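## Task

Take the foam block out of whichever drawer holds it and put it into the wide cabinet's open drawer. Afterwards, close every drawer fully. Cabinets must stay roughly where they started. The robot must not topple or finish leaning, or the task fails. Anything that stays put only because the robot is holding or pressing it does not count.

## Robot and tools

Robot: a simulated Hello Robot Stretch 3 with a single arm. It has a two-wheel base (0.33 m long, 0.34 m wide), a lift that slides up a mast, and a telescoping arm pointing to the robot's RIGHT. The base cannot move sideways. To reach further forward with the gripper, drive the base forward. Spins happen about the point midway between the drive wheels, 0.05 m behind the front edge. With the arm retracted and the wrist folded, a spin sweeps a circle of radius 0.28 m. An unfolded, level wrist reaches outside that circle. Loose objects may sometimes get nudged by outside forces.

Frames: the base frame has its origin on the floor between the wheels, x forward, y left, z up. The odometry frame is the base frame as it was at scene start. hand_pose is reported in the base frame, at the point where closed fingertips meet. With all wrist joints at zero, its x axis points up, its y axis points back along the arm toward the mast, and its z axis points rearward.

Tool execute_actions: the argument actions is a list holding exactly one action or none. An empty list only returns the state and images. cameras chooses which images come back: head_camera, nav_camera, wrist_camera, or all. Leaving it out, null, or ["all"] gives all cameras; [] gives none. An action may contain base, joints, or both; the motions start together.
- base takes one command only. translate_m is a straight drive, an offset in metres from the base's current spot, -1 to 1, with forward positive. rotate_rad is a turn on the spot in radians, -3.2 to 3.2, with left (counter-clockwise) positive. Base offsets are measured from where the base last reported itself.
- joints is a single object keyed by joint name. Every value is an absolute target, not an offset. lift_m: 0 to 1.1 m, arm height. arm_m: 0 to 0.52 m, extension. wrist_yaw_rad: -1.345 to 4.42; 0 points along the arm, positive swings toward the front, 3.0 folds over the base. wrist_pitch_rad: -1.57 to 0.451; 0 is level, negative points the tips down. wrist_roll_rad: -2.911 to 2.911; 0 puts the fingers side by side. gripper_m: -0.089 to 0.179, larger means wider; the actual tip gap is smaller than the value, by 0.007 when nearly shut and 0.025 when wide, and is zero below 0.007. head_pan_rad: -3.953 to 1.73; 0 is forward, positive is left, -1.57 looks along the arm. head_tilt_rad: -1.53 to 0.419; negative looks down. Tolerances for done: lift/arm/gripper ±0.004, wrist yaw/roll and head ±0.02, pitch ±0.05.
- contact_limits: only arm_m is allowed, as a motor_effort percentage from 1 to 100. The arm stops with contact_stop when that effort is reached (negative when retracting). The limit also caps the arm's holding force until the next action. Values above the maximum are cut down.
An unknown key or an out-of-range value gets the call refused, and nothing moves. Any action runs at most 15 s. A joint or base left out of an action may keep pushing toward its previous target. If a result reports a stop, the later calls in that same reply do not run.

Other tools: wait(seconds 0-10) lets the scene run and returns state and images. zoom_image(camera, region [x0,y0,x1,y1] in pixels, at most 504x504) enlarges part of that camera's latest full image. finished_scene(scene 1 or 2) ends the scene for good and reports success. The next scene's task arrives in that result. Ending your reply without a tool call ends all remaining scenes.

Result lines: base_status/joint_status give how each motion ended: done, off_target (resting short and maybe still pushing), contact_stop, time_out, or torque_fault. After the last three, the old target is dropped. After contact_stop, the arm or lift goes slack until it is commanded again. A slack lift can sink under load or keep pressing on things. on_its_own covers what the call did not command; its held at value is the target being held, not the actual position. motor_effort is % of maximum, positive toward higher joint values, with the peak in brackets. These readings are biased and noisy; positive wheel effort pushes forward. lidar_m gives 12 distances in 30-degree sectors counter-clockwise from straight ahead (4th left, 7th behind, 10th right), in a plane 0.17 m above the floor, range 0.15-12 m; - means nothing seen. Parts of the robot can block sectors 5, 6, 9 and 10. wrist_depth_mm and head_depth_mm are 7x7 grids of median depth; the head grid is sideways. base_odometry comes from the wheels, so slipping counts as travel; heading runs -3.142 to 3.142. turned_by_wheels/turned_by_imu give the turn since the last result. base_tilt is in degrees, with forward/right positive and an offset of up to about 4 degrees. Cameras: head_camera and nav_camera move with head pan/tilt; wrist_camera rides on the gripper. The calibration given is approximate.

Speed: the base is fast (0.30 m/s, 1.9 rad/s) only when the arm is stowed: lift below 0.30, arm below 0.03, yaw above 2.54. Otherwise it is capped at 0.10 m/s and 0.63 rad/s.

Gripping: to grasp, command gripper_m below the object's width. To let go, command at least 0.02 above the value where the tips made contact. Neither the readings nor done confirm a grasp. Squeezing too hard triggers a stall guard that relaxes the grip; send a new value to squeeze again.

Avoid: folding or unfolding the wrist unless lift is 0.32-0.95, pitch is -0.4 and roll is about 0. Once folded, the lift may go down to 0.25. With yaw below -0.4, keep pitch at -0.5 or lower. Pushing against something solid with the gripper above about 0.45 m can tip the robot. Higher contact limits, or a second push after a contact_stop, make this worse. Don't drive while holding or pushing something fixed. Snagging on furniture can also tip the robot, especially when reversing. If it leans, reverse the last move in small steps, pull the gripper away, and if needed lower the lift to about 0.2. Wrist servos shut off for 10 s after sustained strain. Before finishing, release everything and leave every drawer fully shut on its own.

Each tool is called by a JSON object that holds its "name" and its "arguments".

## Session

I'll start by looking at the current state of the scene.

{"name": "execute_actions", "arguments": {"actions": []}}

Scene clock: 0.00 s.
base_odometry: x=+0.000 y=+0.000 heading=+0.000 (m, m, rad; odometry frame)
turned_by_wheels: +0.000 (rad since the last result)
turned_by_imu: +0.000 (rad since the last result)
base_tilt: forward=+1.1 right=-1.6 (deg)
lidar_m: 1.26 2.03 1.92 1.92 2.20 1.99 1.40 2.28 2.40 2.24 2.07 1.26
head_depth_mm: 1707 1700 1682 1687 1656 1149 1146 / 1737 1746 1731 1727 1695 1177 1178 / 1799 1803 1776 1761 1734 1215 1201 / 1839 1852 1815 1808 1781 1256 1228 / 1879 1902 1884 1838 1819 1284 1274 / 1915 1957 1938 1917 1909 1335 1275 / 1935 2028 1995 1979 1975 1940 1347
base_status: not commanded
joint_positions: lift_m=+0.543 arm_m=+0.003 wrist_yaw_rad=+3.129 wrist_pitch_rad=-0.509 wrist_roll_rad=+0.009 gripper_m=+0.037 head_pan_rad=+0.009 head_tilt_rad=+0.001
joint_status: not commanded
motor_effort: left_wheel=+1 right_wheel=+0 lift_m=+31 arm_m=+0 wrist_yaw_rad=-1 wrist_pitch_rad=+8 wrist_roll_rad=+0 gripper_m=+0 head_pan_rad=+0 head_tilt_rad=+1 (%)
hand_pose: x=-0.0186 y=+0.0644 z=+0.5354 quat_wxyz=(+0.183, +0.688, +0.173, +0.680) (m; base frame)
wrist_depth_mm: - - - - - - - / - - - - - - - / - - - - - - - / - - - - - - - / 964 957 932 918 929 893 900 / 794 784 815 775 811 773 797 / 684 691 665 677 669 689 686
pictures: head_camera (sideways: a quarter turn clockwise sets it upright), nav_camera (sideways: a quarter turn counterclockwise sets it upright), wrist_camera
Images, in order (width x height): head_camera 896x504, nav_camera 672x504, wrist_camera 644x364.

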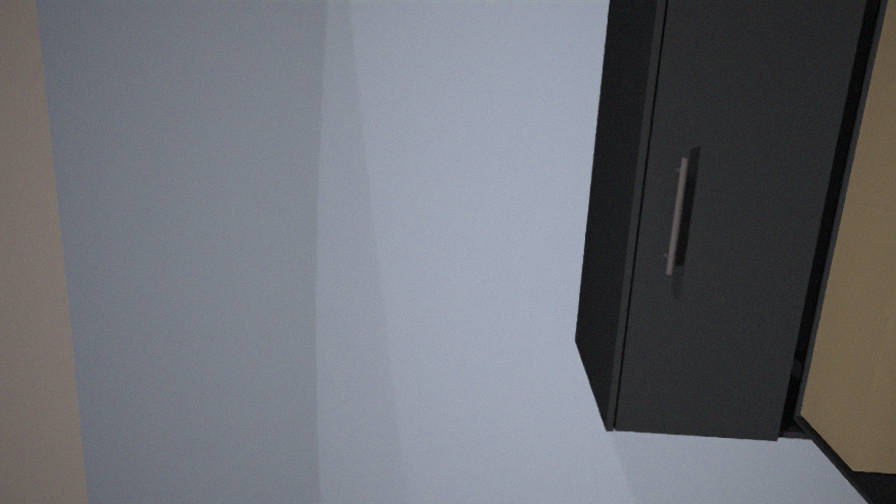

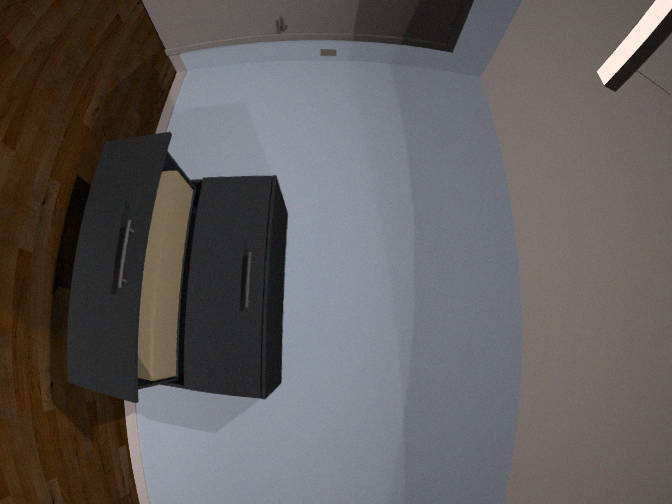

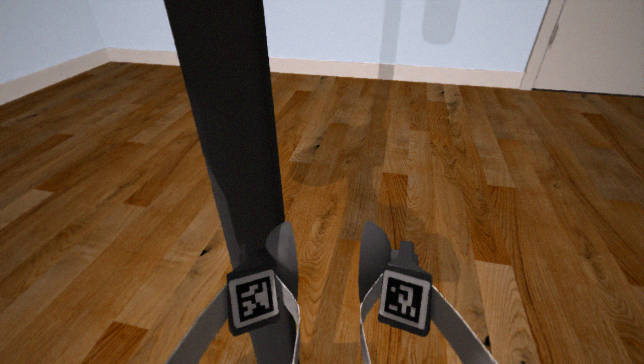

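{"name": "execute_actions", "arguments": {"actions": [{"joints": {"head_tilt_rad": -0.6}}]}}

{"name": "execute_actions", "arguments": {"actions": [{"joints": {"head_tilt_rad": -0.5, "head_pan_rad": -2.2}}], "cameras": ["head_camera", "nav_camera"]}}

Scene clock: 1.10 s.
base_odometry: x=+0.000 y=+0.000 heading=+0.000 (m, m, rad; odometry frame)
turned_by_wheels: +0.000 (rad since the last result)
turned_by_imu: +0.000 (rad since the last result)
base_tilt: forward=+1.2 right=-1.6 (deg)
lidar_m: 1.25 2.03 1.92 1.92 2.20 1.98 1.39 2.27 2.40 2.26 2.07 1.26
head_depth_mm: 1468 1395 1216 1279 1044 1480 1303 / 1488 1368 1255 1287 1081 1516 1303 / 1537 1334 1300 1301 1128 1543 1292 / 1570 1310 1340 1325 1192 1532 1288 / 1608 1317 1391 1344 1232 1528 1281 / 1656 1418 1508 1212 1300 1520 1272 / 1706 1886 2114 1250 1758 1508 1271
base_status: not commanded
joint_positions: lift_m=+0.543 arm_m=+0.003 wrist_yaw_rad=+3.129 wrist_pitch_rad=-0.509 wrist_roll_rad=+0.009 gripper_m=+0.037 head_pan_rad=+0.009 head_tilt_rad=-0.592
joint_status: all done
motor_effort: left_wheel=+1(1) right_wheel=+0(0) lift_m=+31(31) arm_m=+0(0) wrist_yaw_rad=-1(1) wrist_pitch_rad=+8(8) wrist_roll_rad=+0(0) gripper_m=+0(0) head_pan_rad=+0(0) head_tilt_rad=-3(23) (%)
hand_pose: x=-0.0186 y=+0.0644 z=+0.5354 quat_wxyz=(+0.183, +0.688, +0.173, +0.680) (m; base frame)
wrist_depth_mm: - - - - - - - / - - - - - - - / - - - - - - - / - - - - - - - / 919 949 915 927 942 931 918 / 768 818 788 793 791 804 785 / 706 692 669 687 660 696 680
pictures: head_camera (sideways: a quarter turn clockwise sets it upright), nav_camera (sideways: a quarter turn counterclockwise sets it upright), wrist_camera
camera_calibration (this result's frames):
head_camera: T_world_to_cam=[[-0.523208, -0.0677714, -0.849506, 1.12458], [-0.0520763, 0.997513, -0.0475054, 0.0673282], [0.850613, 0.019384, -0.525436, 0.636434], [0, 0, 0, 1]] pos_world=[0.0505373, -0.00328283, 1.29294]
nav_camera: T_world_to_cam=[[0.537265, 0.034452, 0.842709, -1.0558], [0.00694602, -0.999312, 0.0364259, 0.0112791], [0.843385, -0.0137169, -0.537135, 0.65039], [0, 0, 0, 1]] pos_world=[0.0186394, 0.0565672, 1.23867]
wrist_camera: T_world_to_cam=[[0.999932, -0.0116104, -0.00088726, 0.0170603], [-0.00785928, -0.616718, -0.787145, 0.500518], [0.0085919, 0.787099, -0.616767, 0.439614], [0, 0, 0, 1]] pos_world=[-0.0169026, -0.0371437, 0.665135]
Images, in order (width x height): head_camera 896x504, nav_camera 672x504, wrist_camera 644x364.

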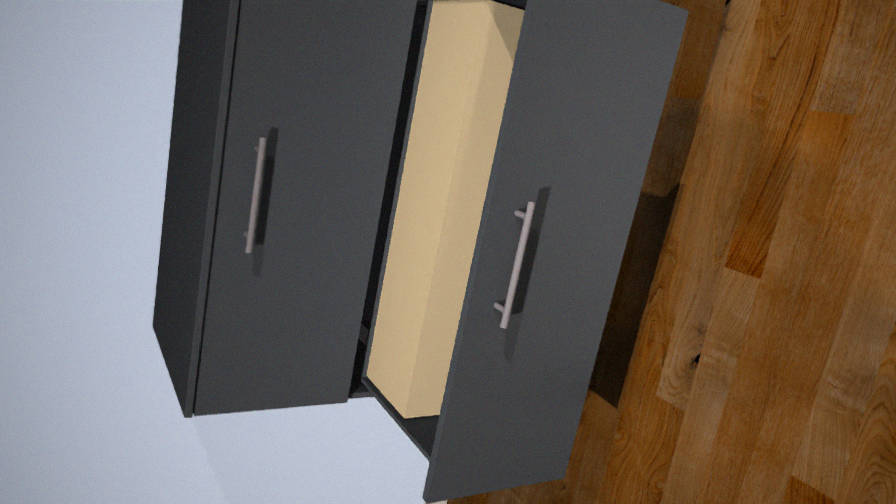

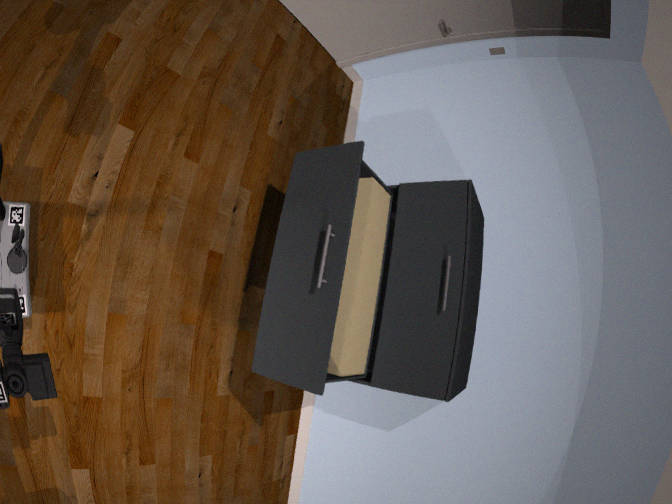

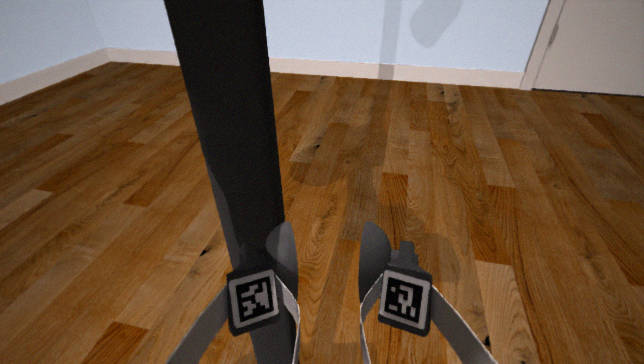

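Scene clock: 2.63 s.
base_odometry: x=+0.000 y=+0.000 heading=+0.000 (m, m, rad; odometry frame)
turned_by_wheels: +0.000 (rad since the last result)
turned_by_imu: +0.000 (rad since the last result)
base_tilt: forward=+1.1 right=-1.7 (deg)
lidar_m: 1.26 2.02 1.92 1.92 2.20 1.99 1.40 2.28 2.40 2.25 2.07 1.25
head_depth_mm: 2838 2896 3084 2941 2160 1690 1388 / 2892 3028 3387 2983 2131 1677 1376 / 2738 2935 3312 2947 2130 1665 1369 / 2652 2862 3160 2944 2094 1650 1360 / 2543 2683 3030 2884 2096 1639 1360 / 2484 2664 2900 2717 2081 1625 1339 / 2413 2598 2797 2807 2053 1627 1345
base_status: not commanded
joint_positions: lift_m=+0.543 arm_m=+0.003 wrist_yaw_rad=+3.129 wrist_pitch_rad=-0.509 wrist_roll_rad=+0.009 gripper_m=+0.037 head_pan_rad=-2.193 head_tilt_rad=-0.507
joint_status: all done
motor_effort: left_wheel=+1(0) right_wheel=+0(0) lift_m=+31(31) arm_m=+0(0) wrist_yaw_rad=-1(1) wrist_pitch_rad=+8(8) wrist_roll_rad=+0(0) gripper_m=+0(0) head_pan_rad=-3(44) head_tilt_rad=+2(10) (%)
hand_pose: x=-0.0186 y=+0.0644 z=+0.5354 quat_wxyz=(+0.183, +0.688, +0.173, +0.680) (m; base frame)
wrist_depth_mm: - - - - - - - / - - - - - - - / - - - - - - - / - - - - - - - / 935 946 928 951 934 925 911 / 783 792 794 798 787 776 785 / 690 684 670 687 668 673 671
pictures: head_camera (sideways: a quarter turn clockwise sets it upright), nav_camera (sideways: a quarter turn counterclockwise sets it upright)
camera_calibration (this result's frames):
head_camera: T_world_to_cam=[[0.21118, 0.402504, -0.890726, 1.17386], [0.833555, -0.550082, -0.0509478, 0.0664129], [-0.510479, -0.73171, -0.451676, 0.548763], [0, 0, 0, 1]] pos_world=[-0.0231223, -0.0344162, 1.29684]
nav_camera: T_world_to_cam=[[-0.24668, -0.394614, 0.885115, -1.10632], [-0.809011, 0.586684, 0.0360937, 0.016685], [-0.533526, -0.707164, -0.46397, 0.563592], [0, 0, 0, 1]] pos_world=[0.0412814, -0.0478079, 1.24011]
Images, in order (width x height): head_camera 896x504, nav_camera 672x504.

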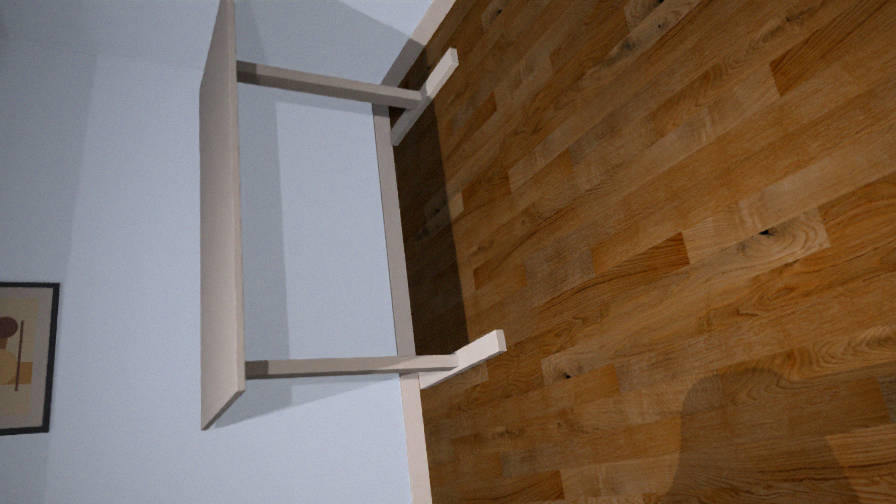

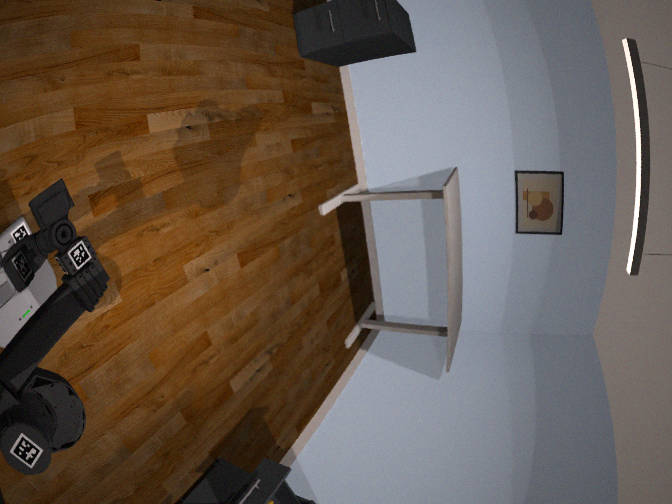

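{"name": "execute_actions", "arguments": {"actions": [{"joints": {"head_tilt_rad": -0.5, "head_pan_rad": -3.2}}], "cameras": ["head_camera", "nav_camera"]}}

{"name": "execute_actions", "arguments": {"actions": [{"joints": {"head_tilt_rad": -0.45, "head_pan_rad": -1.3}}], "cameras": ["head_camera", "nav_camera"]}}

Scene clock: 3.90 s.
base_odometry: x=+0.000 y=+0.000 heading=+0.000 (m, m, rad; odometry frame)
turned_by_wheels: +0.000 (rad since the last result)
turned_by_imu: +0.000 (rad since the last result)
base_tilt: forward=+1.2 right=-1.6 (deg)
lidar_m: 1.26 2.02 1.92 1.92 2.20 1.99 1.40 2.27 2.40 2.25 2.07 1.25
head_depth_mm: 1659 1786 1930 2129 2141 1675 1378 / 1689 1824 1985 2175 2152 1686 1380 / 1722 1864 2028 1662 1890 1673 1363 / 1759 1928 2015 1632 1749 1649 1363 / 1798 1960 2114 1639 1807 1635 1354 / 1838 2001 2174 2397 2010 1635 1349 / 1885 2050 2236 2468 2071 1627 1342
base_status: not commanded
joint_positions: lift_m=+0.543 arm_m=+0.003 wrist_yaw_rad=+3.129 wrist_pitch_rad=-0.509 wrist_roll_rad=+0.009 gripper_m=+0.037 head_pan_rad=-3.193 head_tilt_rad=-0.507
joint_status: all done
motor_effort: left_wheel=+1(1) right_wheel=+0(0) lift_m=+31(31) arm_m=+0(0) wrist_yaw_rad=-1(1) wrist_pitch_rad=+8(8) wrist_roll_rad=-1(0) gripper_m=+0(0) head_pan_rad=-3(47) head_tilt_rad=+2(2) (%)
hand_pose: x=-0.0186 y=+0.0644 z=+0.5354 quat_wxyz=(+0.183, +0.688, +0.173, +0.680) (m; base frame)
wrist_depth_mm: - - - - - - - / - - - - - - - / - - - - - - - / - - - - - - - / 944 933 929 934 928 941 906 / 791 783 811 789 806 759 790 / 673 693 664 669 668 682 684
pictures: head_camera (sideways: a quarter turn clockwise sets it upright), nav_camera (sideways: a quarter turn counterclockwise sets it upright)
camera_calibration (this result's frames):
head_camera: T_world_to_cam=[[0.452792, 0.0397696, -0.890729, 1.17239], [-0.0125136, -0.998623, -0.0509481, 0.0715743], [-0.891529, 0.0342151, -0.45167, 0.551081], [0, 0, 0, 1]] pos_world=[-0.0386491, 0.00599485, 1.29684]
nav_camera: T_world_to_cam=[[-0.465333, -0.00563416, 0.885118, -1.10499], [0.0565739, 0.997746, 0.0360937, 0.0114049], [-0.883326, 0.0668702, -0.463965, 0.565719], [0, 0, 0, 1]] pos_world=[-0.0151211, -0.0554346, 1.24011]
Images, in order (width x height): head_camera 896x504, nav_camera 672x504.

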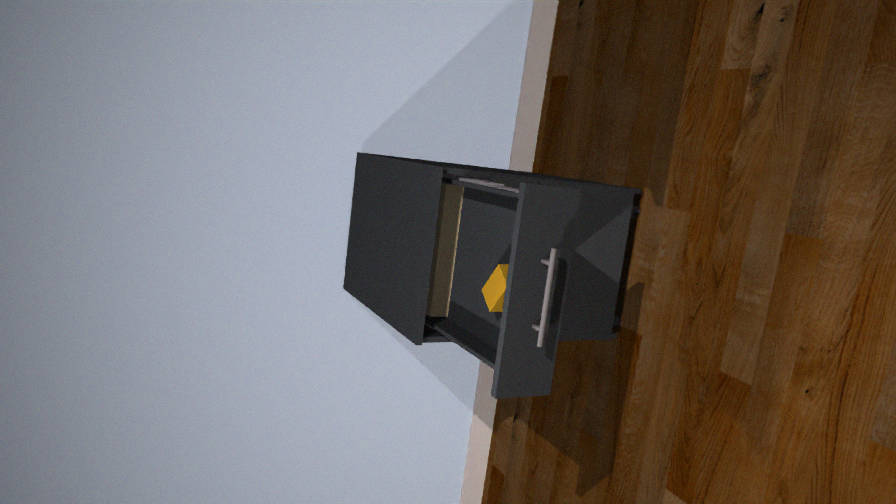

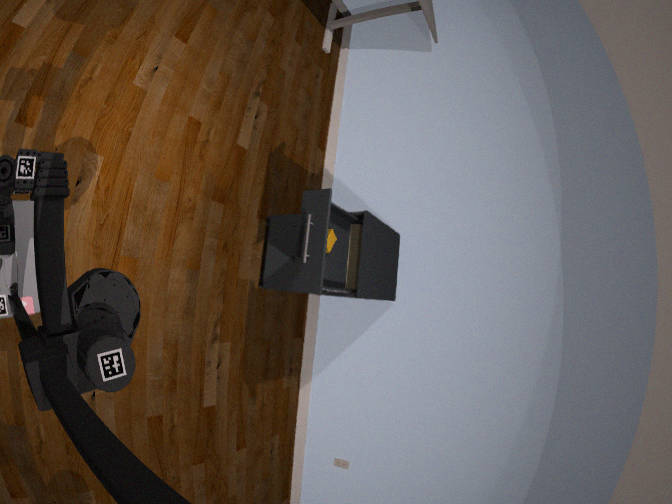

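Scene clock: 5.33 s.
base_odometry: x=+0.000 y=+0.000 heading=+0.000 (m, m, rad; odometry frame)
turned_by_wheels: +0.000 (rad since the last result)
turned_by_imu: +0.000 (rad since the last result)
base_tilt: forward=+1.1 right=-1.6 (deg)
lidar_m: 1.26 2.03 1.92 1.92 2.20 1.99 1.39 2.27 2.40 2.25 2.07 1.26
head_depth_mm: 2484 2671 2790 2956 2336 1762 1427 / 2629 2754 2672 2710 2301 1753 1426 / 2729 2945 2491 2529 2285 1753 1417 / 2846 3064 3345 3084 2259 1737 1415 / 2659 2889 3092 3077 2231 1723 1397 / 2365 2476 2654 2820 2234 1713 1399 / 2054 2199 2328 2478 2215 1711 1388
base_status: not commanded
joint_positions: lift_m=+0.543 arm_m=+0.003 wrist_yaw_rad=+3.129 wrist_pitch_rad=-0.509 wrist_roll_rad=+0.009 gripper_m=+0.037 head_pan_rad=-1.307 head_tilt_rad=-0.458
joint_status: all done
motor_effort: left_wheel=+2(0) right_wheel=+1(1) lift_m=+31(31) arm_m=+0(0) wrist_yaw_rad=-2(1) wrist_pitch_rad=+8(8) wrist_roll_rad=+0(0) gripper_m=+0(0) head_pan_rad=+3(45) head_tilt_rad=+2(5) (%)
hand_pose: x=-0.0186 y=+0.0644 z=+0.5354 quat_wxyz=(+0.183, +0.688, +0.173, +0.680) (m; base frame)
wrist_depth_mm: - - - - - - - / - - - - - - - / - - - - - - - / - - - - - - - / 926 945 913 934 958 918 926 / 785 784 807 797 787 795 786 / 694 700 678 691 672 676 681
pictures: head_camera (sideways: a quarter turn clockwise sets it upright), nav_camera (sideways: a quarter turn counterclockwise sets it upright)
camera_calibration (this result's frames):
head_camera: T_world_to_cam=[[-0.166367, 0.375178, -0.911901, 1.20379], [0.95411, 0.294766, -0.052794, 0.0680844], [0.248991, -0.878837, -0.407, 0.485996], [0, 0, 0, 1]] pos_world=[0.014303, -0.0445932, 1.29913]
nav_camera: T_world_to_cam=[[0.137859, -0.397921, 0.907003, -1.13722], [-0.96671, -0.25336, 0.0357795, 0.0180537], [0.215561, -0.881741, -0.419602, 0.501289], [0, 0, 0, 1]] pos_world=[0.0661706, -0.00594413, 1.24116]
Images, in order (width x height): head_camera 896x504, nav_camera 672x504.

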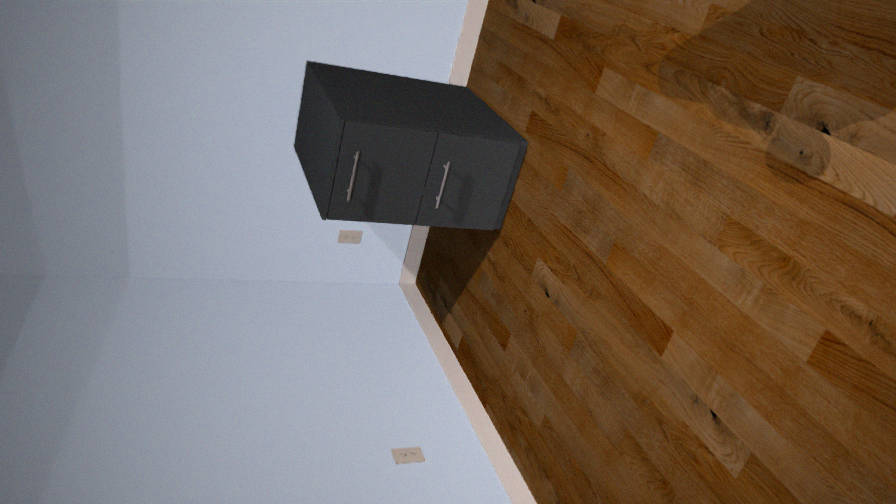

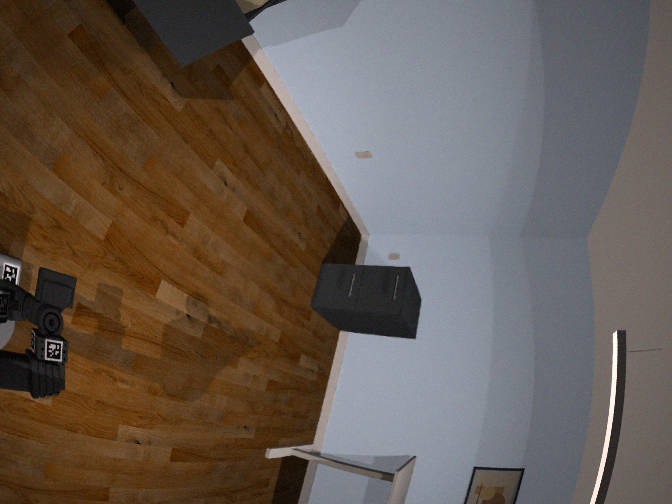

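{"name": "zoom_image", "arguments": {"camera": "head_camera", "region": [270, 40, 550, 250]}}

{"name": "execute_actions", "arguments": {"actions": [{"joints": {"head_tilt_rad": -0.55, "head_pan_rad": -3.15}}], "cameras": ["head_camera"]}}

{"name": "zoom_image", "arguments": {"camera": "head_camera", "region": [290, 130, 630, 420]}}

Region (270, 40, 550, 250) of head_camera's 896x504 image, scaled by 1.800, with more detail than that image has; it fills the top 378 rows of this view, and the rest is white.

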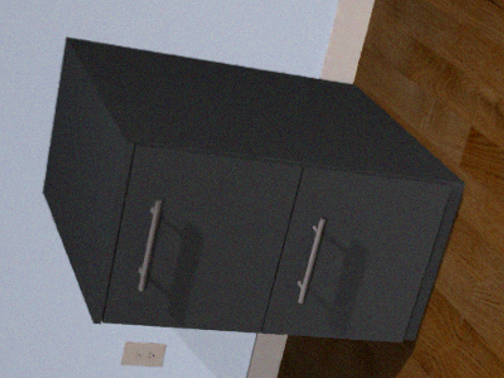

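Scene clock: 6.97 s.
base_odometry: x=+0.000 y=+0.000 heading=+0.000 (m, m, rad; odometry frame)
turned_by_wheels: +0.000 (rad since the last result)
turned_by_imu: +0.000 (rad since the last result)
base_tilt: forward=+1.1 right=-1.6 (deg)
lidar_m: 1.26 2.03 1.92 1.92 2.20 1.99 1.39 2.28 2.40 2.25 2.07 1.26
head_depth_mm: 1666 1792 1952 2159 2052 1631 1345 / 1682 1842 1967 2173 2051 1602 1339 / 1749 1891 1993 1544 1768 1600 1339 / 1782 1946 2025 1599 1809 1606 1330 / 1854 1998 2183 1580 1858 1584 1322 / 1898 2037 2280 2443 1994 1597 1311 / 1940 2099 2349 2515 1979 1573 1307
base_status: not commanded
joint_positions: lift_m=+0.543 arm_m=+0.003 wrist_yaw_rad=+3.129 wrist_pitch_rad=-0.509 wrist_roll_rad=+0.009 gripper_m=+0.037 head_pan_rad=-3.143 head_tilt_rad=-0.543
joint_status: all done
motor_effort: left_wheel=+1(1) right_wheel=+0(0) lift_m=+31(30) arm_m=+0(0) wrist_yaw_rad=-1(1) wrist_pitch_rad=+8(8) wrist_roll_rad=+0(0) gripper_m=+0(0) head_pan_rad=-3(43) head_tilt_rad=-2(9) (%)
hand_pose: x=-0.0186 y=+0.0644 z=+0.5354 quat_wxyz=(+0.183, +0.688, +0.173, +0.680) (m; base frame)
wrist_depth_mm: - - - - - - - / - - - - - - - / - - - - - - - / - - - - - - - / 952 925 931 956 959 910 908 / 803 802 810 790 797 785 799 / 702 678 673 690 668 670 683
pictures: head_camera (sideways: a quarter turn clockwise sets it upright)
camera_calibration (this result's frames):
head_camera: T_world_to_cam=[[0.48168, 0.0623124, -0.874129, 1.15056], [0.0392012, -0.998002, -0.0495413, 0.069425], [-0.87547, -0.0104038, -0.48316, 0.591957], [0, 0, 0, 1]] pos_world=[-0.0386834, 0.00375066, 1.29519]
Images, in order (width x height): head_camera 896x504.

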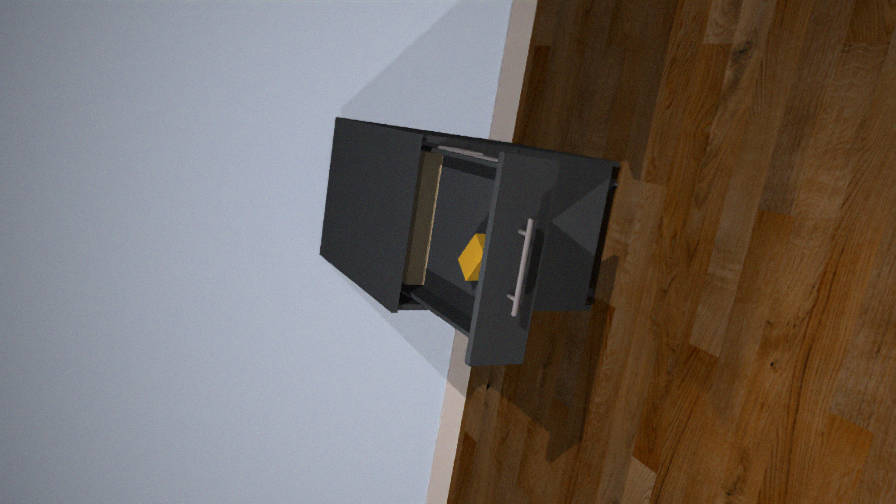

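Region (290, 130, 630, 420) of head_camera's 896x504 image, scaled by 1.482, with more detail than that image has; it fills the top 430 rows of this view, and the rest is white.

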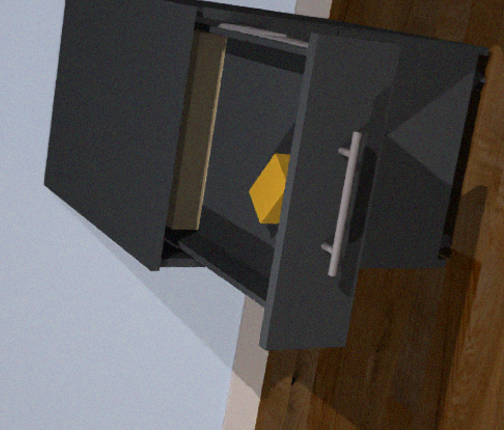

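{"name": "execute_actions", "arguments": {"actions": [{"base": {"rotate_rad": 0.209}, "joints": {"wrist_pitch_rad": -0.4}}], "cameras": []}}

{"name": "execute_actions", "arguments": {"actions": [{"base": {"translate_m": -0.83}, "joints": {"lift_m": 0.82, "wrist_yaw_rad": 0.0, "gripper_m": 0.15, "head_pan_rad": -3.14, "head_tilt_rad": -0.8}}], "cameras": ["head_camera", "nav_camera"]}}

Scene clock: 12.73 s.
base_odometry: x=+0.000 y=+0.000 heading=+0.209 (m, m, rad; odometry frame)
turned_by_wheels: +0.209 (rad since the last result)
turned_by_imu: +0.208 (rad since the last result)
base_tilt: forward=+1.1 right=-1.6 (deg)
lidar_m: 1.29 2.01 1.92 1.96 2.11 1.40 1.42 2.63 2.40 2.25 1.88 1.25
head_depth_mm: 1693 1828 1929 1549 1707 1633 1350 / 1785 1889 2008 1560 1712 1609 1329 / 1861 1999 2170 1603 1808 1607 1331 / 1950 2101 2298 2458 2018 1595 1335 / 2031 2220 2441 2586 2012 1603 1326 / 2142 2359 2603 2651 1980 1589 1313 / 2262 2509 2778 2653 1968 1582 1308
base_status: done
joint_positions: lift_m=+0.543 arm_m=+0.003 wrist_yaw_rad=+3.129 wrist_pitch_rad=-0.420 wrist_roll_rad=+0.009 gripper_m=+0.037 head_pan_rad=-3.143 head_tilt_rad=-0.543
joint_status: all done
motor_effort: left_wheel=-3(9) right_wheel=+4(8) lift_m=+31(30) arm_m=+0(0) wrist_yaw_rad=-1(1) wrist_pitch_rad=+11(12) wrist_roll_rad=+0(0) gripper_m=+0(0) head_pan_rad=-3(3) head_tilt_rad=-2(2) (%)
hand_pose: x=-0.0185 y=+0.0765 z=+0.5549 quat_wxyz=(+0.153, +0.695, +0.142, +0.688) (m; base frame)
wrist_depth_mm: - - - - - - - / - - - - - - - / - - - - - - - / - - - - - - - / - - - - - - - / 866 877 863 872 897 852 841 / 759 746 727 743 717 718 732
pictures: none
No camera images: the call's "cameras" was empty. Leave "cameras" out to get every camera's image.

Scene clock: 22.40 s.
base_odometry: x=-0.812 y=-0.172 heading=+0.209 (m, m, rad; odometry frame)
turned_by_wheels: +0.000 (rad since the last result)
turned_by_imu: -0.006 (rad since the last result)
base_tilt: forward=+1.2 right=-1.6 (deg)
lidar_m: 2.04 2.41 2.27 1.92 0.69 0.64 0.65 1.64 2.02 2.30 2.34 2.00
head_depth_mm: 1076 1177 1209 955 854 - - / 1115 1238 1420 988 - - - / 1171 1313 1493 1727 - - - / 1226 1385 1598 1803 1610 1324 - / 1282 1468 1701 1866 1573 1339 - / 1355 1558 1829 1894 1562 1335 - / 1443 1671 1973 1873 1557 1337 -
base_status: done
joint_positions: lift_m=+0.819 arm_m=+0.003 wrist_yaw_rad=+0.002 wrist_pitch_rad=-0.418 wrist_roll_rad=+0.009 gripper_m=+0.150 head_pan_rad=-3.143 head_tilt_rad=-0.790
joint_status: all done
motor_effort: left_wheel=-2(10) right_wheel=+4(4) lift_m=+47(49) arm_m=+0(0) wrist_yaw_rad=-4(4) wrist_pitch_rad=+10(11) wrist_roll_rad=+0(0) gripper_m=+0(82) head_pan_rad=+1(1) head_tilt_rad=-3(18) (%)
hand_pose: x=-0.0210 y=-0.3720 z=+0.8319 quat_wxyz=(+0.689, +0.147, -0.694, -0.147) (m; base frame)
wrist_depth_mm: - - - - - - - / - - - - - - - / - - - - - - - / - - - - - - - / - - - - - - - / - - - - - - - / - - - - - - -
pictures: head_camera (sideways: a quarter turn clockwise sets it upright), nav_camera (sideways: a quarter turn counterclockwise sets it upright)
camera_calibration (this result's frames):
head_camera: T_world_to_cam=[[0.680731, 0.0619626, -0.729908, 0.961331], [0.0499163, -0.998024, -0.03817, 0.0545413], [-0.730831, -0.0104508, -0.682478, 0.850377], [0, 0, 0, 1]] pos_world=[-0.0356477, 0.00375414, 1.28413]
nav_camera: T_world_to_cam=[[-0.692826, -0.028497, 0.720541, -0.889049], [-0.0034721, 0.999339, 0.0361848, 0.0116659], [-0.721096, 0.022568, -0.692467, 0.862], [0, 0, 0, 1]] pos_world=[0.00566898, -0.0564471, 1.23708]
Images, in order (width x height): head_camera 896x504, nav_camera 672x504.

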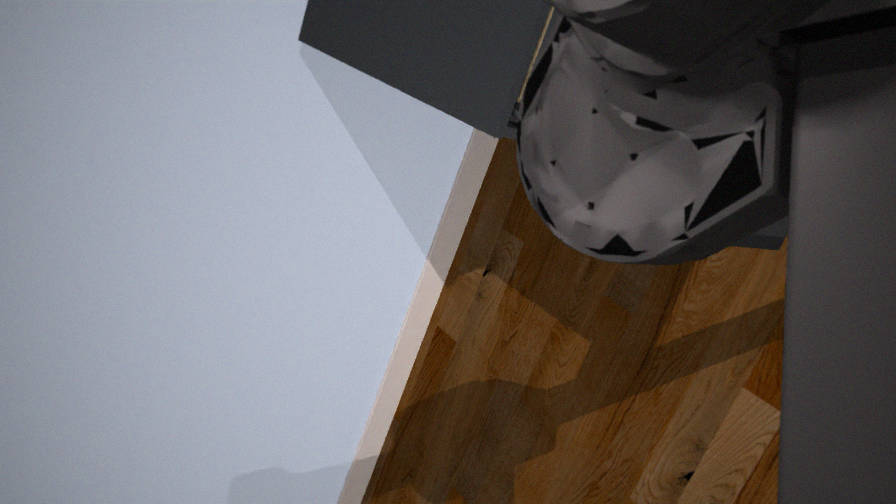

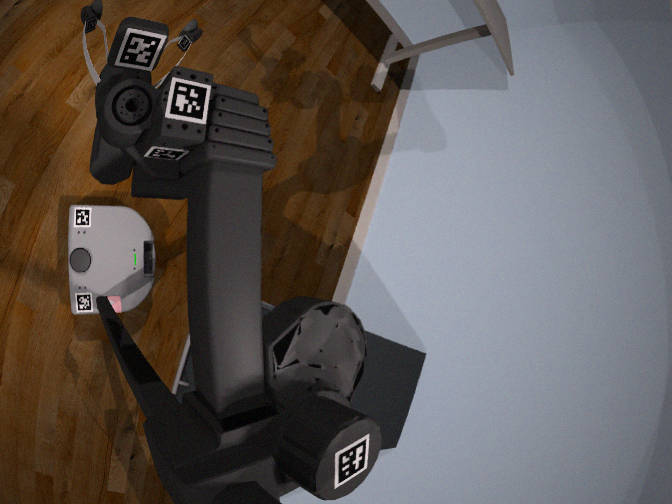

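{"name": "execute_actions", "arguments": {"actions": [{"base": {"rotate_rad": -2.0}, "joints": {"wrist_pitch_rad": -1.5, "head_pan_rad": -1.57, "head_tilt_rad": -1.0}}]}}

Scene clock: 26.83 s.
base_odometry: x=-0.812 y=-0.172 heading=-1.791 (m, m, rad; odometry frame)
turned_by_wheels: -2.000 (rad since the last result)
turned_by_imu: -1.989 (rad since the last result)
base_tilt: forward=+1.2 right=-1.6 (deg)
lidar_m: 2.02 2.29 2.59 2.00 2.09 2.34 2.28 1.72 0.67 0.64 1.30 1.81
head_depth_mm: 1149 1295 960 965 875 - 1121 / 1155 1089 935 942 - - 1144 / 1161 1081 934 938 832 - - / 1168 1075 928 933 836 1269 - / 1175 1315 970 1000 779 1262 1119 / 1183 1397 1695 1583 1381 1240 1118 / 1195 1400 1698 1575 1378 1242 1116
base_status: done
joint_positions: lift_m=+0.819 arm_m=+0.003 wrist_yaw_rad=+0.002 wrist_pitch_rad=-1.496 wrist_roll_rad=+0.009 gripper_m=+0.150 head_pan_rad=-1.577 head_tilt_rad=-0.988
joint_status: all done
motor_effort: left_wheel=+5(11) right_wheel=-3(5) lift_m=+47(47) arm_m=+0(1) wrist_yaw_rad=-4(4) wrist_pitch_rad=-2(9) wrist_roll_rad=+0(0) gripper_m=+0(0) head_pan_rad=+4(44) head_tilt_rad=-4(16) (%)
hand_pose: x=-0.0216 y=-0.1427 z=+0.7007 quat_wxyz=(+0.517, +0.479, -0.520, -0.483) (m; base frame)
wrist_depth_mm: 832 868 271 272 270 274 273 / 870 849 862 860 869 865 852 / 866 851 854 861 839 843 860 / 879 878 850 859 846 871 864 / 886 852 891 - 862 863 870 / 881 - 848 - 881 - 833 / 914 875 878 861 867 894 873
pictures: head_camera (sideways: a quarter turn clockwise sets it upright), nav_camera (sideways: a quarter turn counterclockwise sets it upright), wrist_camera
camera_calibration (this result's frames):
head_camera: T_world_to_cam=[[-0.0578853, 0.811087, -0.582054, 0.773177], [0.998292, 0.0516103, -0.0273617, 0.0346766], [0.00784727, -0.582644, -0.81269, 1.0152], [0, 0, 0, 1]] pos_world=[0.00217169, -0.037404, 1.27602]
nav_camera: T_world_to_cam=[[0.0243747, -0.820946, 0.570485, -0.697901], [-0.999387, -0.00567458, 0.0345341, 0.0198991], [-0.0251134, -0.570978, -0.820581, 1.02435], [0, 0, 0, 1]] pos_world=[0.062623, 0.0120545, 1.23802]
wrist_camera: T_world_to_cam=[[-0.999999, -0.00137872, -0.000770987, -0.0240634], [-0.0014366, 0.996719, 0.0809327, 0.125085], [0.000656873, 0.0809338, -0.996719, 0.869876], [0, 0, 0, 1]] pos_world=[-0.0244551, -0.19511, 0.85688]
Images, in order (width x height): head_camera 896x504, nav_camera 672x504, wrist_camera 644x364.

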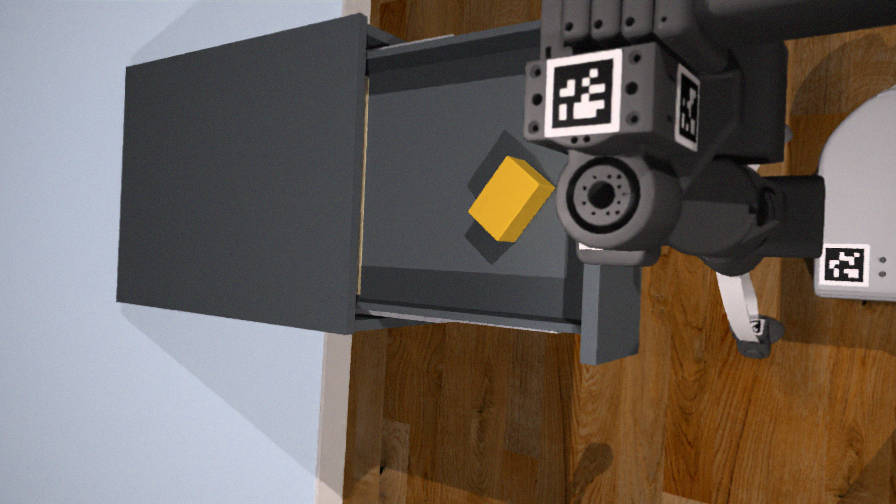

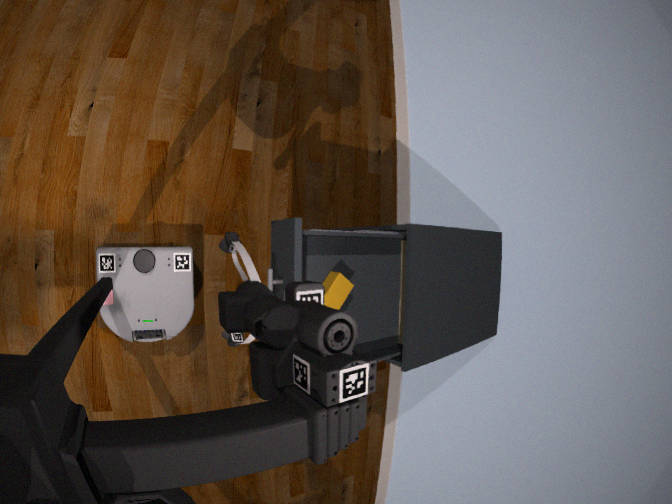

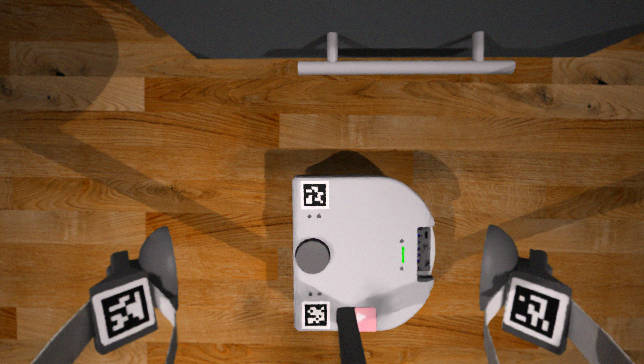

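{"name": "zoom_image", "arguments": {"camera": "head_camera", "region": [420, 110, 620, 290]}}

Region (420, 110, 620, 290) of head_camera's 896x504 image, scaled by 2.520, with more detail than that image has; it fills the top 454 rows of this view, and the rest is white.

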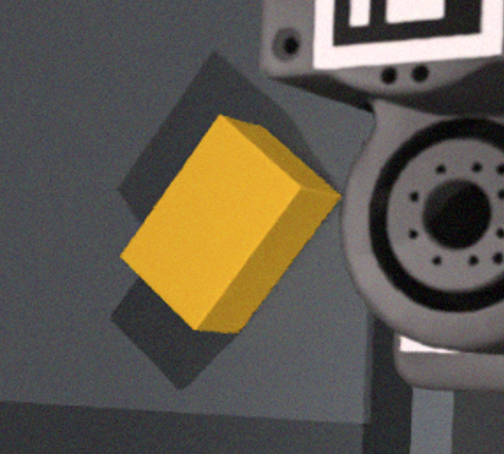

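{"name": "execute_actions", "arguments": {"actions": [{"base": {"translate_m": -0.043}, "joints": {"arm_m": 0.35, "wrist_pitch_rad": -1.57, "wrist_roll_rad": -0.93, "head_tilt_rad": -0.9, "head_pan_rad": -1.65}}], "cameras": ["head_camera", "wrist_camera"]}}

Scene clock: 32.33 s.
base_odometry: x=-0.803 y=-0.130 heading=-1.791 (m, m, rad; odometry frame)
turned_by_wheels: +0.000 (rad since the last result)
turned_by_imu: +0.000 (rad since the last result)
base_tilt: forward=+1.2 right=-1.5 (deg)
lidar_m: 2.06 2.33 2.59 1.99 2.10 2.30 2.23 1.72 0.67 0.64 1.30 1.81
head_depth_mm: 1135 1305 1553 1733 - - - / 1125 1277 - - 868 786 1152 / 1129 1229 955 960 866 773 1142 / 1124 1241 - 971 829 766 1141 / 1120 1221 1027 954 846 754 1139 / 1124 1271 1419 1577 1370 1203 1137 / 1121 1294 1544 1688 1442 1270 1130
base_status: done
joint_positions: lift_m=+0.819 arm_m=+0.350 wrist_yaw_rad=+0.001 wrist_pitch_rad=-1.565 wrist_roll_rad=-0.927 gripper_m=+0.150 head_pan_rad=-1.643 head_tilt_rad=-0.902
joint_status: all done
motor_effort: left_wheel=+4(8) right_wheel=-3(7) lift_m=+47(47) arm_m=+6(2) wrist_yaw_rad=-2(5) wrist_pitch_rad=-3(3) wrist_roll_rad=+0(1) gripper_m=+0(0) head_pan_rad=-3(13) head_tilt_rad=+0(6) (%)
hand_pose: x=-0.0215 y=-0.4721 z=+0.7016 quat_wxyz=(+0.673, +0.669, -0.224, -0.223) (m; base frame)
wrist_depth_mm: 815 794 819 319 317 208 201 / 835 825 319 323 326 327 205 / 826 305 326 332 331 329 209 / 257 331 335 293 337 337 338 / 236 290 338 298 345 342 344 / 895 - 347 350 350 - 310 / 927 244 314 358 355 326 971
pictures: head_camera (sideways: a quarter turn clockwise sets it upright), wrist_camera
camera_calibration (this result's frames):
head_camera: T_world_to_cam=[[-0.00786925, 0.760652, -0.649113, 0.860243], [0.999335, -0.0171318, -0.0321907, 0.0409603], [-0.0356064, -0.648934, -0.760011, 0.94697], [0, 0, 0, 1]] pos_world=[-0.000445427, -0.0391226, 1.27942]
wrist_camera: T_world_to_cam=[[-0.593265, -0.805, 0.00328052, -0.397886], [-0.795374, 0.58679, 0.151846, 0.192953], [-0.124161, 0.0874756, -0.988399, 0.892041], [0, 0, 0, 1]] pos_world=[0.0281743, -0.511553, 0.853699]
Images, in order (width x height): head_camera 896x504, wrist_camera 644x364.

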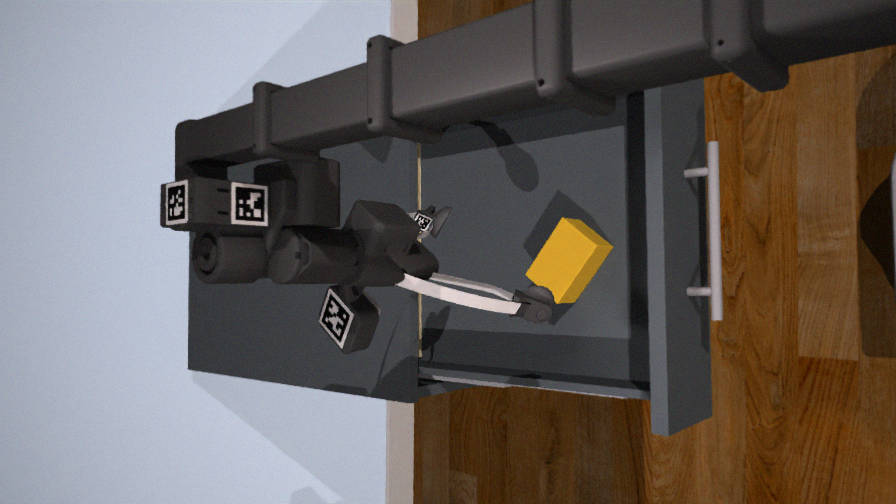

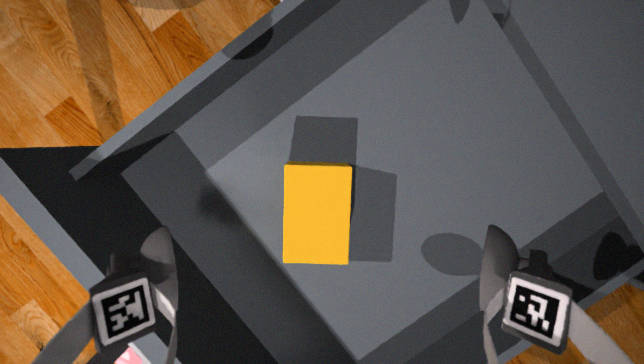

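{"name": "execute_actions", "arguments": {"actions": [{"joints": {"lift_m": 0.672}}], "cameras": ["head_camera", "wrist_camera"]}}

Scene clock: 35.20 s.
base_odometry: x=-0.803 y=-0.130 heading=-1.791 (m, m, rad; odometry frame)
turned_by_wheels: +0.000 (rad since the last result)
turned_by_imu: +0.000 (rad since the last result)
base_tilt: forward=+1.2 right=-1.6 (deg)
lidar_m: 2.06 2.33 2.59 2.00 2.10 2.30 2.23 1.73 0.67 0.64 1.30 1.81
head_depth_mm: 1133 1306 1556 1722 1482 1267 1173 / 1122 1305 1438 950 1441 - - / 1130 1219 1047 966 866 772 1145 / 1127 1221 1037 - 827 764 1141 / 1120 1213 1001 934 861 755 1137 / 1124 1266 1423 1570 1375 1213 1136 / 1124 1300 1542 1678 1449 1263 1133
base_status: not commanded
joint_positions: lift_m=+0.673 arm_m=+0.350 wrist_yaw_rad=+0.001 wrist_pitch_rad=-1.565 wrist_roll_rad=-0.927 gripper_m=+0.150 head_pan_rad=-1.643 head_tilt_rad=-0.902
joint_status: all done
motor_effort: left_wheel=+5(5) right_wheel=-3(3) lift_m=+13(41) arm_m=+6(6) wrist_yaw_rad=-2(2) wrist_pitch_rad=-3(3) wrist_roll_rad=-2(2) gripper_m=+0(0) head_pan_rad=-3(3) head_tilt_rad=+1(0) (%)
hand_pose: x=-0.0215 y=-0.4721 z=+0.5550 quat_wxyz=(+0.673, +0.669, -0.224, -0.223) (m; base frame)
wrist_depth_mm: 128 152 176 175 176 178 177 / 152 178 179 179 180 181 181 / 181 183 182 183 183 184 185 / 185 186 186 175 188 188 189 / 188 188 189 144 191 190 194 / 192 - 194 147 195 - 196 / - 198 197 151 200 201 203
pictures: head_camera (sideways: a quarter turn clockwise sets it upright), wrist_camera
camera_calibration (this result's frames):
head_camera: T_world_to_cam=[[-0.00786906, 0.760652, -0.649112, 0.860243], [0.999335, -0.0171321, -0.0321907, 0.0409603], [-0.0356065, -0.648934, -0.760011, 0.94697], [0, 0, 0, 1]] pos_world=[-0.000445436, -0.0391226, 1.27942]
wrist_camera: T_world_to_cam=[[-0.593265, -0.805, 0.00327141, -0.397401], [-0.795374, 0.586788, 0.151853, 0.215207], [-0.124161, 0.0874868, -0.988398, 0.747164], [0, 0, 0, 1]] pos_world=[0.0281743, -0.511556, 0.707116]
Images, in order (width x height): head_camera 896x504, wrist_camera 644x364.

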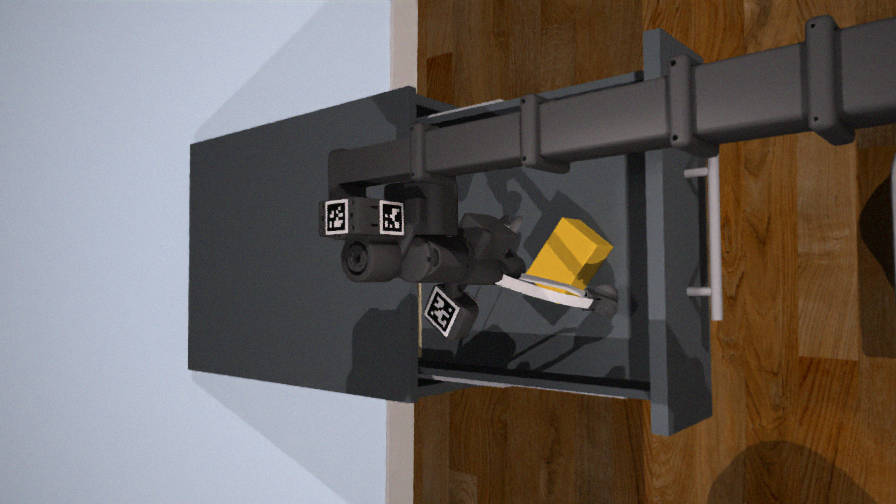

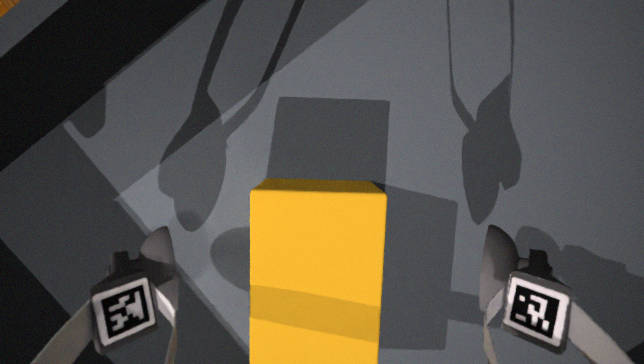

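{"name": "execute_actions", "arguments": {"actions": [{"joints": {"lift_m": 0.665, "gripper_m": 0.035}}], "cameras": ["head_camera", "wrist_camera"]}}

Scene clock: 50.70 s.
base_odometry: x=-0.803 y=-0.130 heading=-1.791 (m, m, rad; odometry frame)
turned_by_wheels: +0.000 (rad since the last result)
turned_by_imu: +0.000 (rad since the last result)
base_tilt: forward=+1.1 right=-1.6 (deg)
lidar_m: 2.06 2.33 2.59 2.00 2.10 2.30 2.23 1.72 0.67 0.64 1.30 1.81
head_depth_mm: 1130 1308 1554 1731 1481 1275 1170 / 1127 1294 1430 955 867 - - / 1128 1219 1039 959 862 774 1140 / 1127 1214 1035 - 825 764 1147 / 1121 1220 998 935 858 751 1136 / 1120 1272 1433 1573 1366 1210 1139 / 1120 1298 1537 1689 1443 1266 1134
base_status: not commanded
joint_positions: lift_m=+0.666 arm_m=+0.350 wrist_yaw_rad=+0.001 wrist_pitch_rad=-1.566 wrist_roll_rad=-0.927 gripper_m=+0.035 head_pan_rad=-1.643 head_tilt_rad=-0.902
joint_status: all done
motor_effort: left_wheel=+4(5) right_wheel=-3(3) lift_m=+13(12) arm_m=+6(6) wrist_yaw_rad=-2(2) wrist_pitch_rad=-2(3) wrist_roll_rad=-2(1) gripper_m=-11(86) head_pan_rad=-3(3) head_tilt_rad=+0(0) (%)
hand_pose: x=-0.0215 y=-0.4717 z=+0.5481 quat_wxyz=(+0.672, +0.670, -0.224, -0.223) (m; base frame)
wrist_depth_mm: 127 154 169 169 170 171 171 / 151 172 172 172 173 174 173 / 175 174 176 177 177 177 178 / 178 178 178 172 180 180 182 / 182 182 182 134 137 185 185 / 186 186 139 137 138 188 189 / 185 190 191 141 192 193 194
pictures: head_camera (sideways: a quarter turn clockwise sets it upright), wrist_camera
camera_calibration (this result's frames):
head_camera: T_world_to_cam=[[-0.00786916, 0.760652, -0.649113, 0.860243], [0.999335, -0.0171319, -0.0321907, 0.0409603], [-0.0356064, -0.648934, -0.760011, 0.94697], [0, 0, 0, 1]] pos_world=[-0.000445432, -0.0391226, 1.27942]
wrist_camera: T_world_to_cam=[[-0.593267, -0.805004, 0.00199569, -0.396354], [-0.795373, 0.586548, 0.152783, 0.215401], [-0.124162, 0.089054, -0.988258, 0.740917], [0, 0, 0, 1]] pos_world=[0.0281741, -0.511391, 0.700098]
Images, in order (width x height): head_camera 896x504, wrist_camera 644x364.

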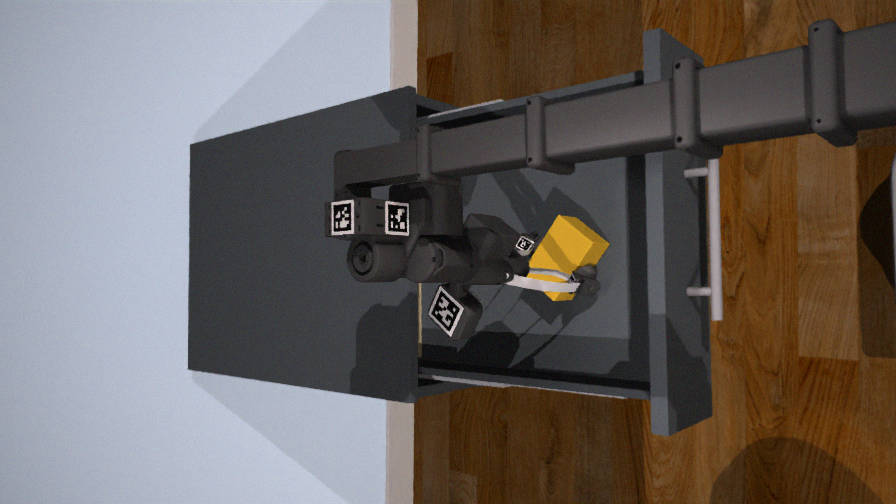

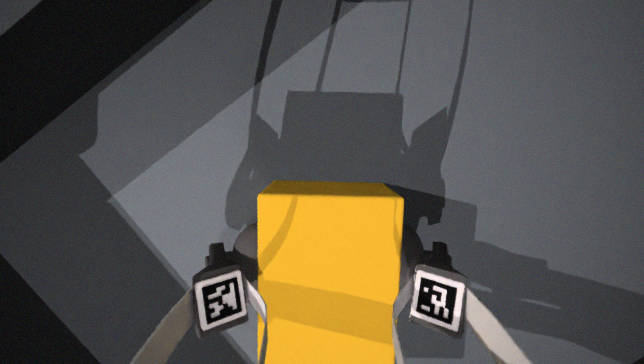

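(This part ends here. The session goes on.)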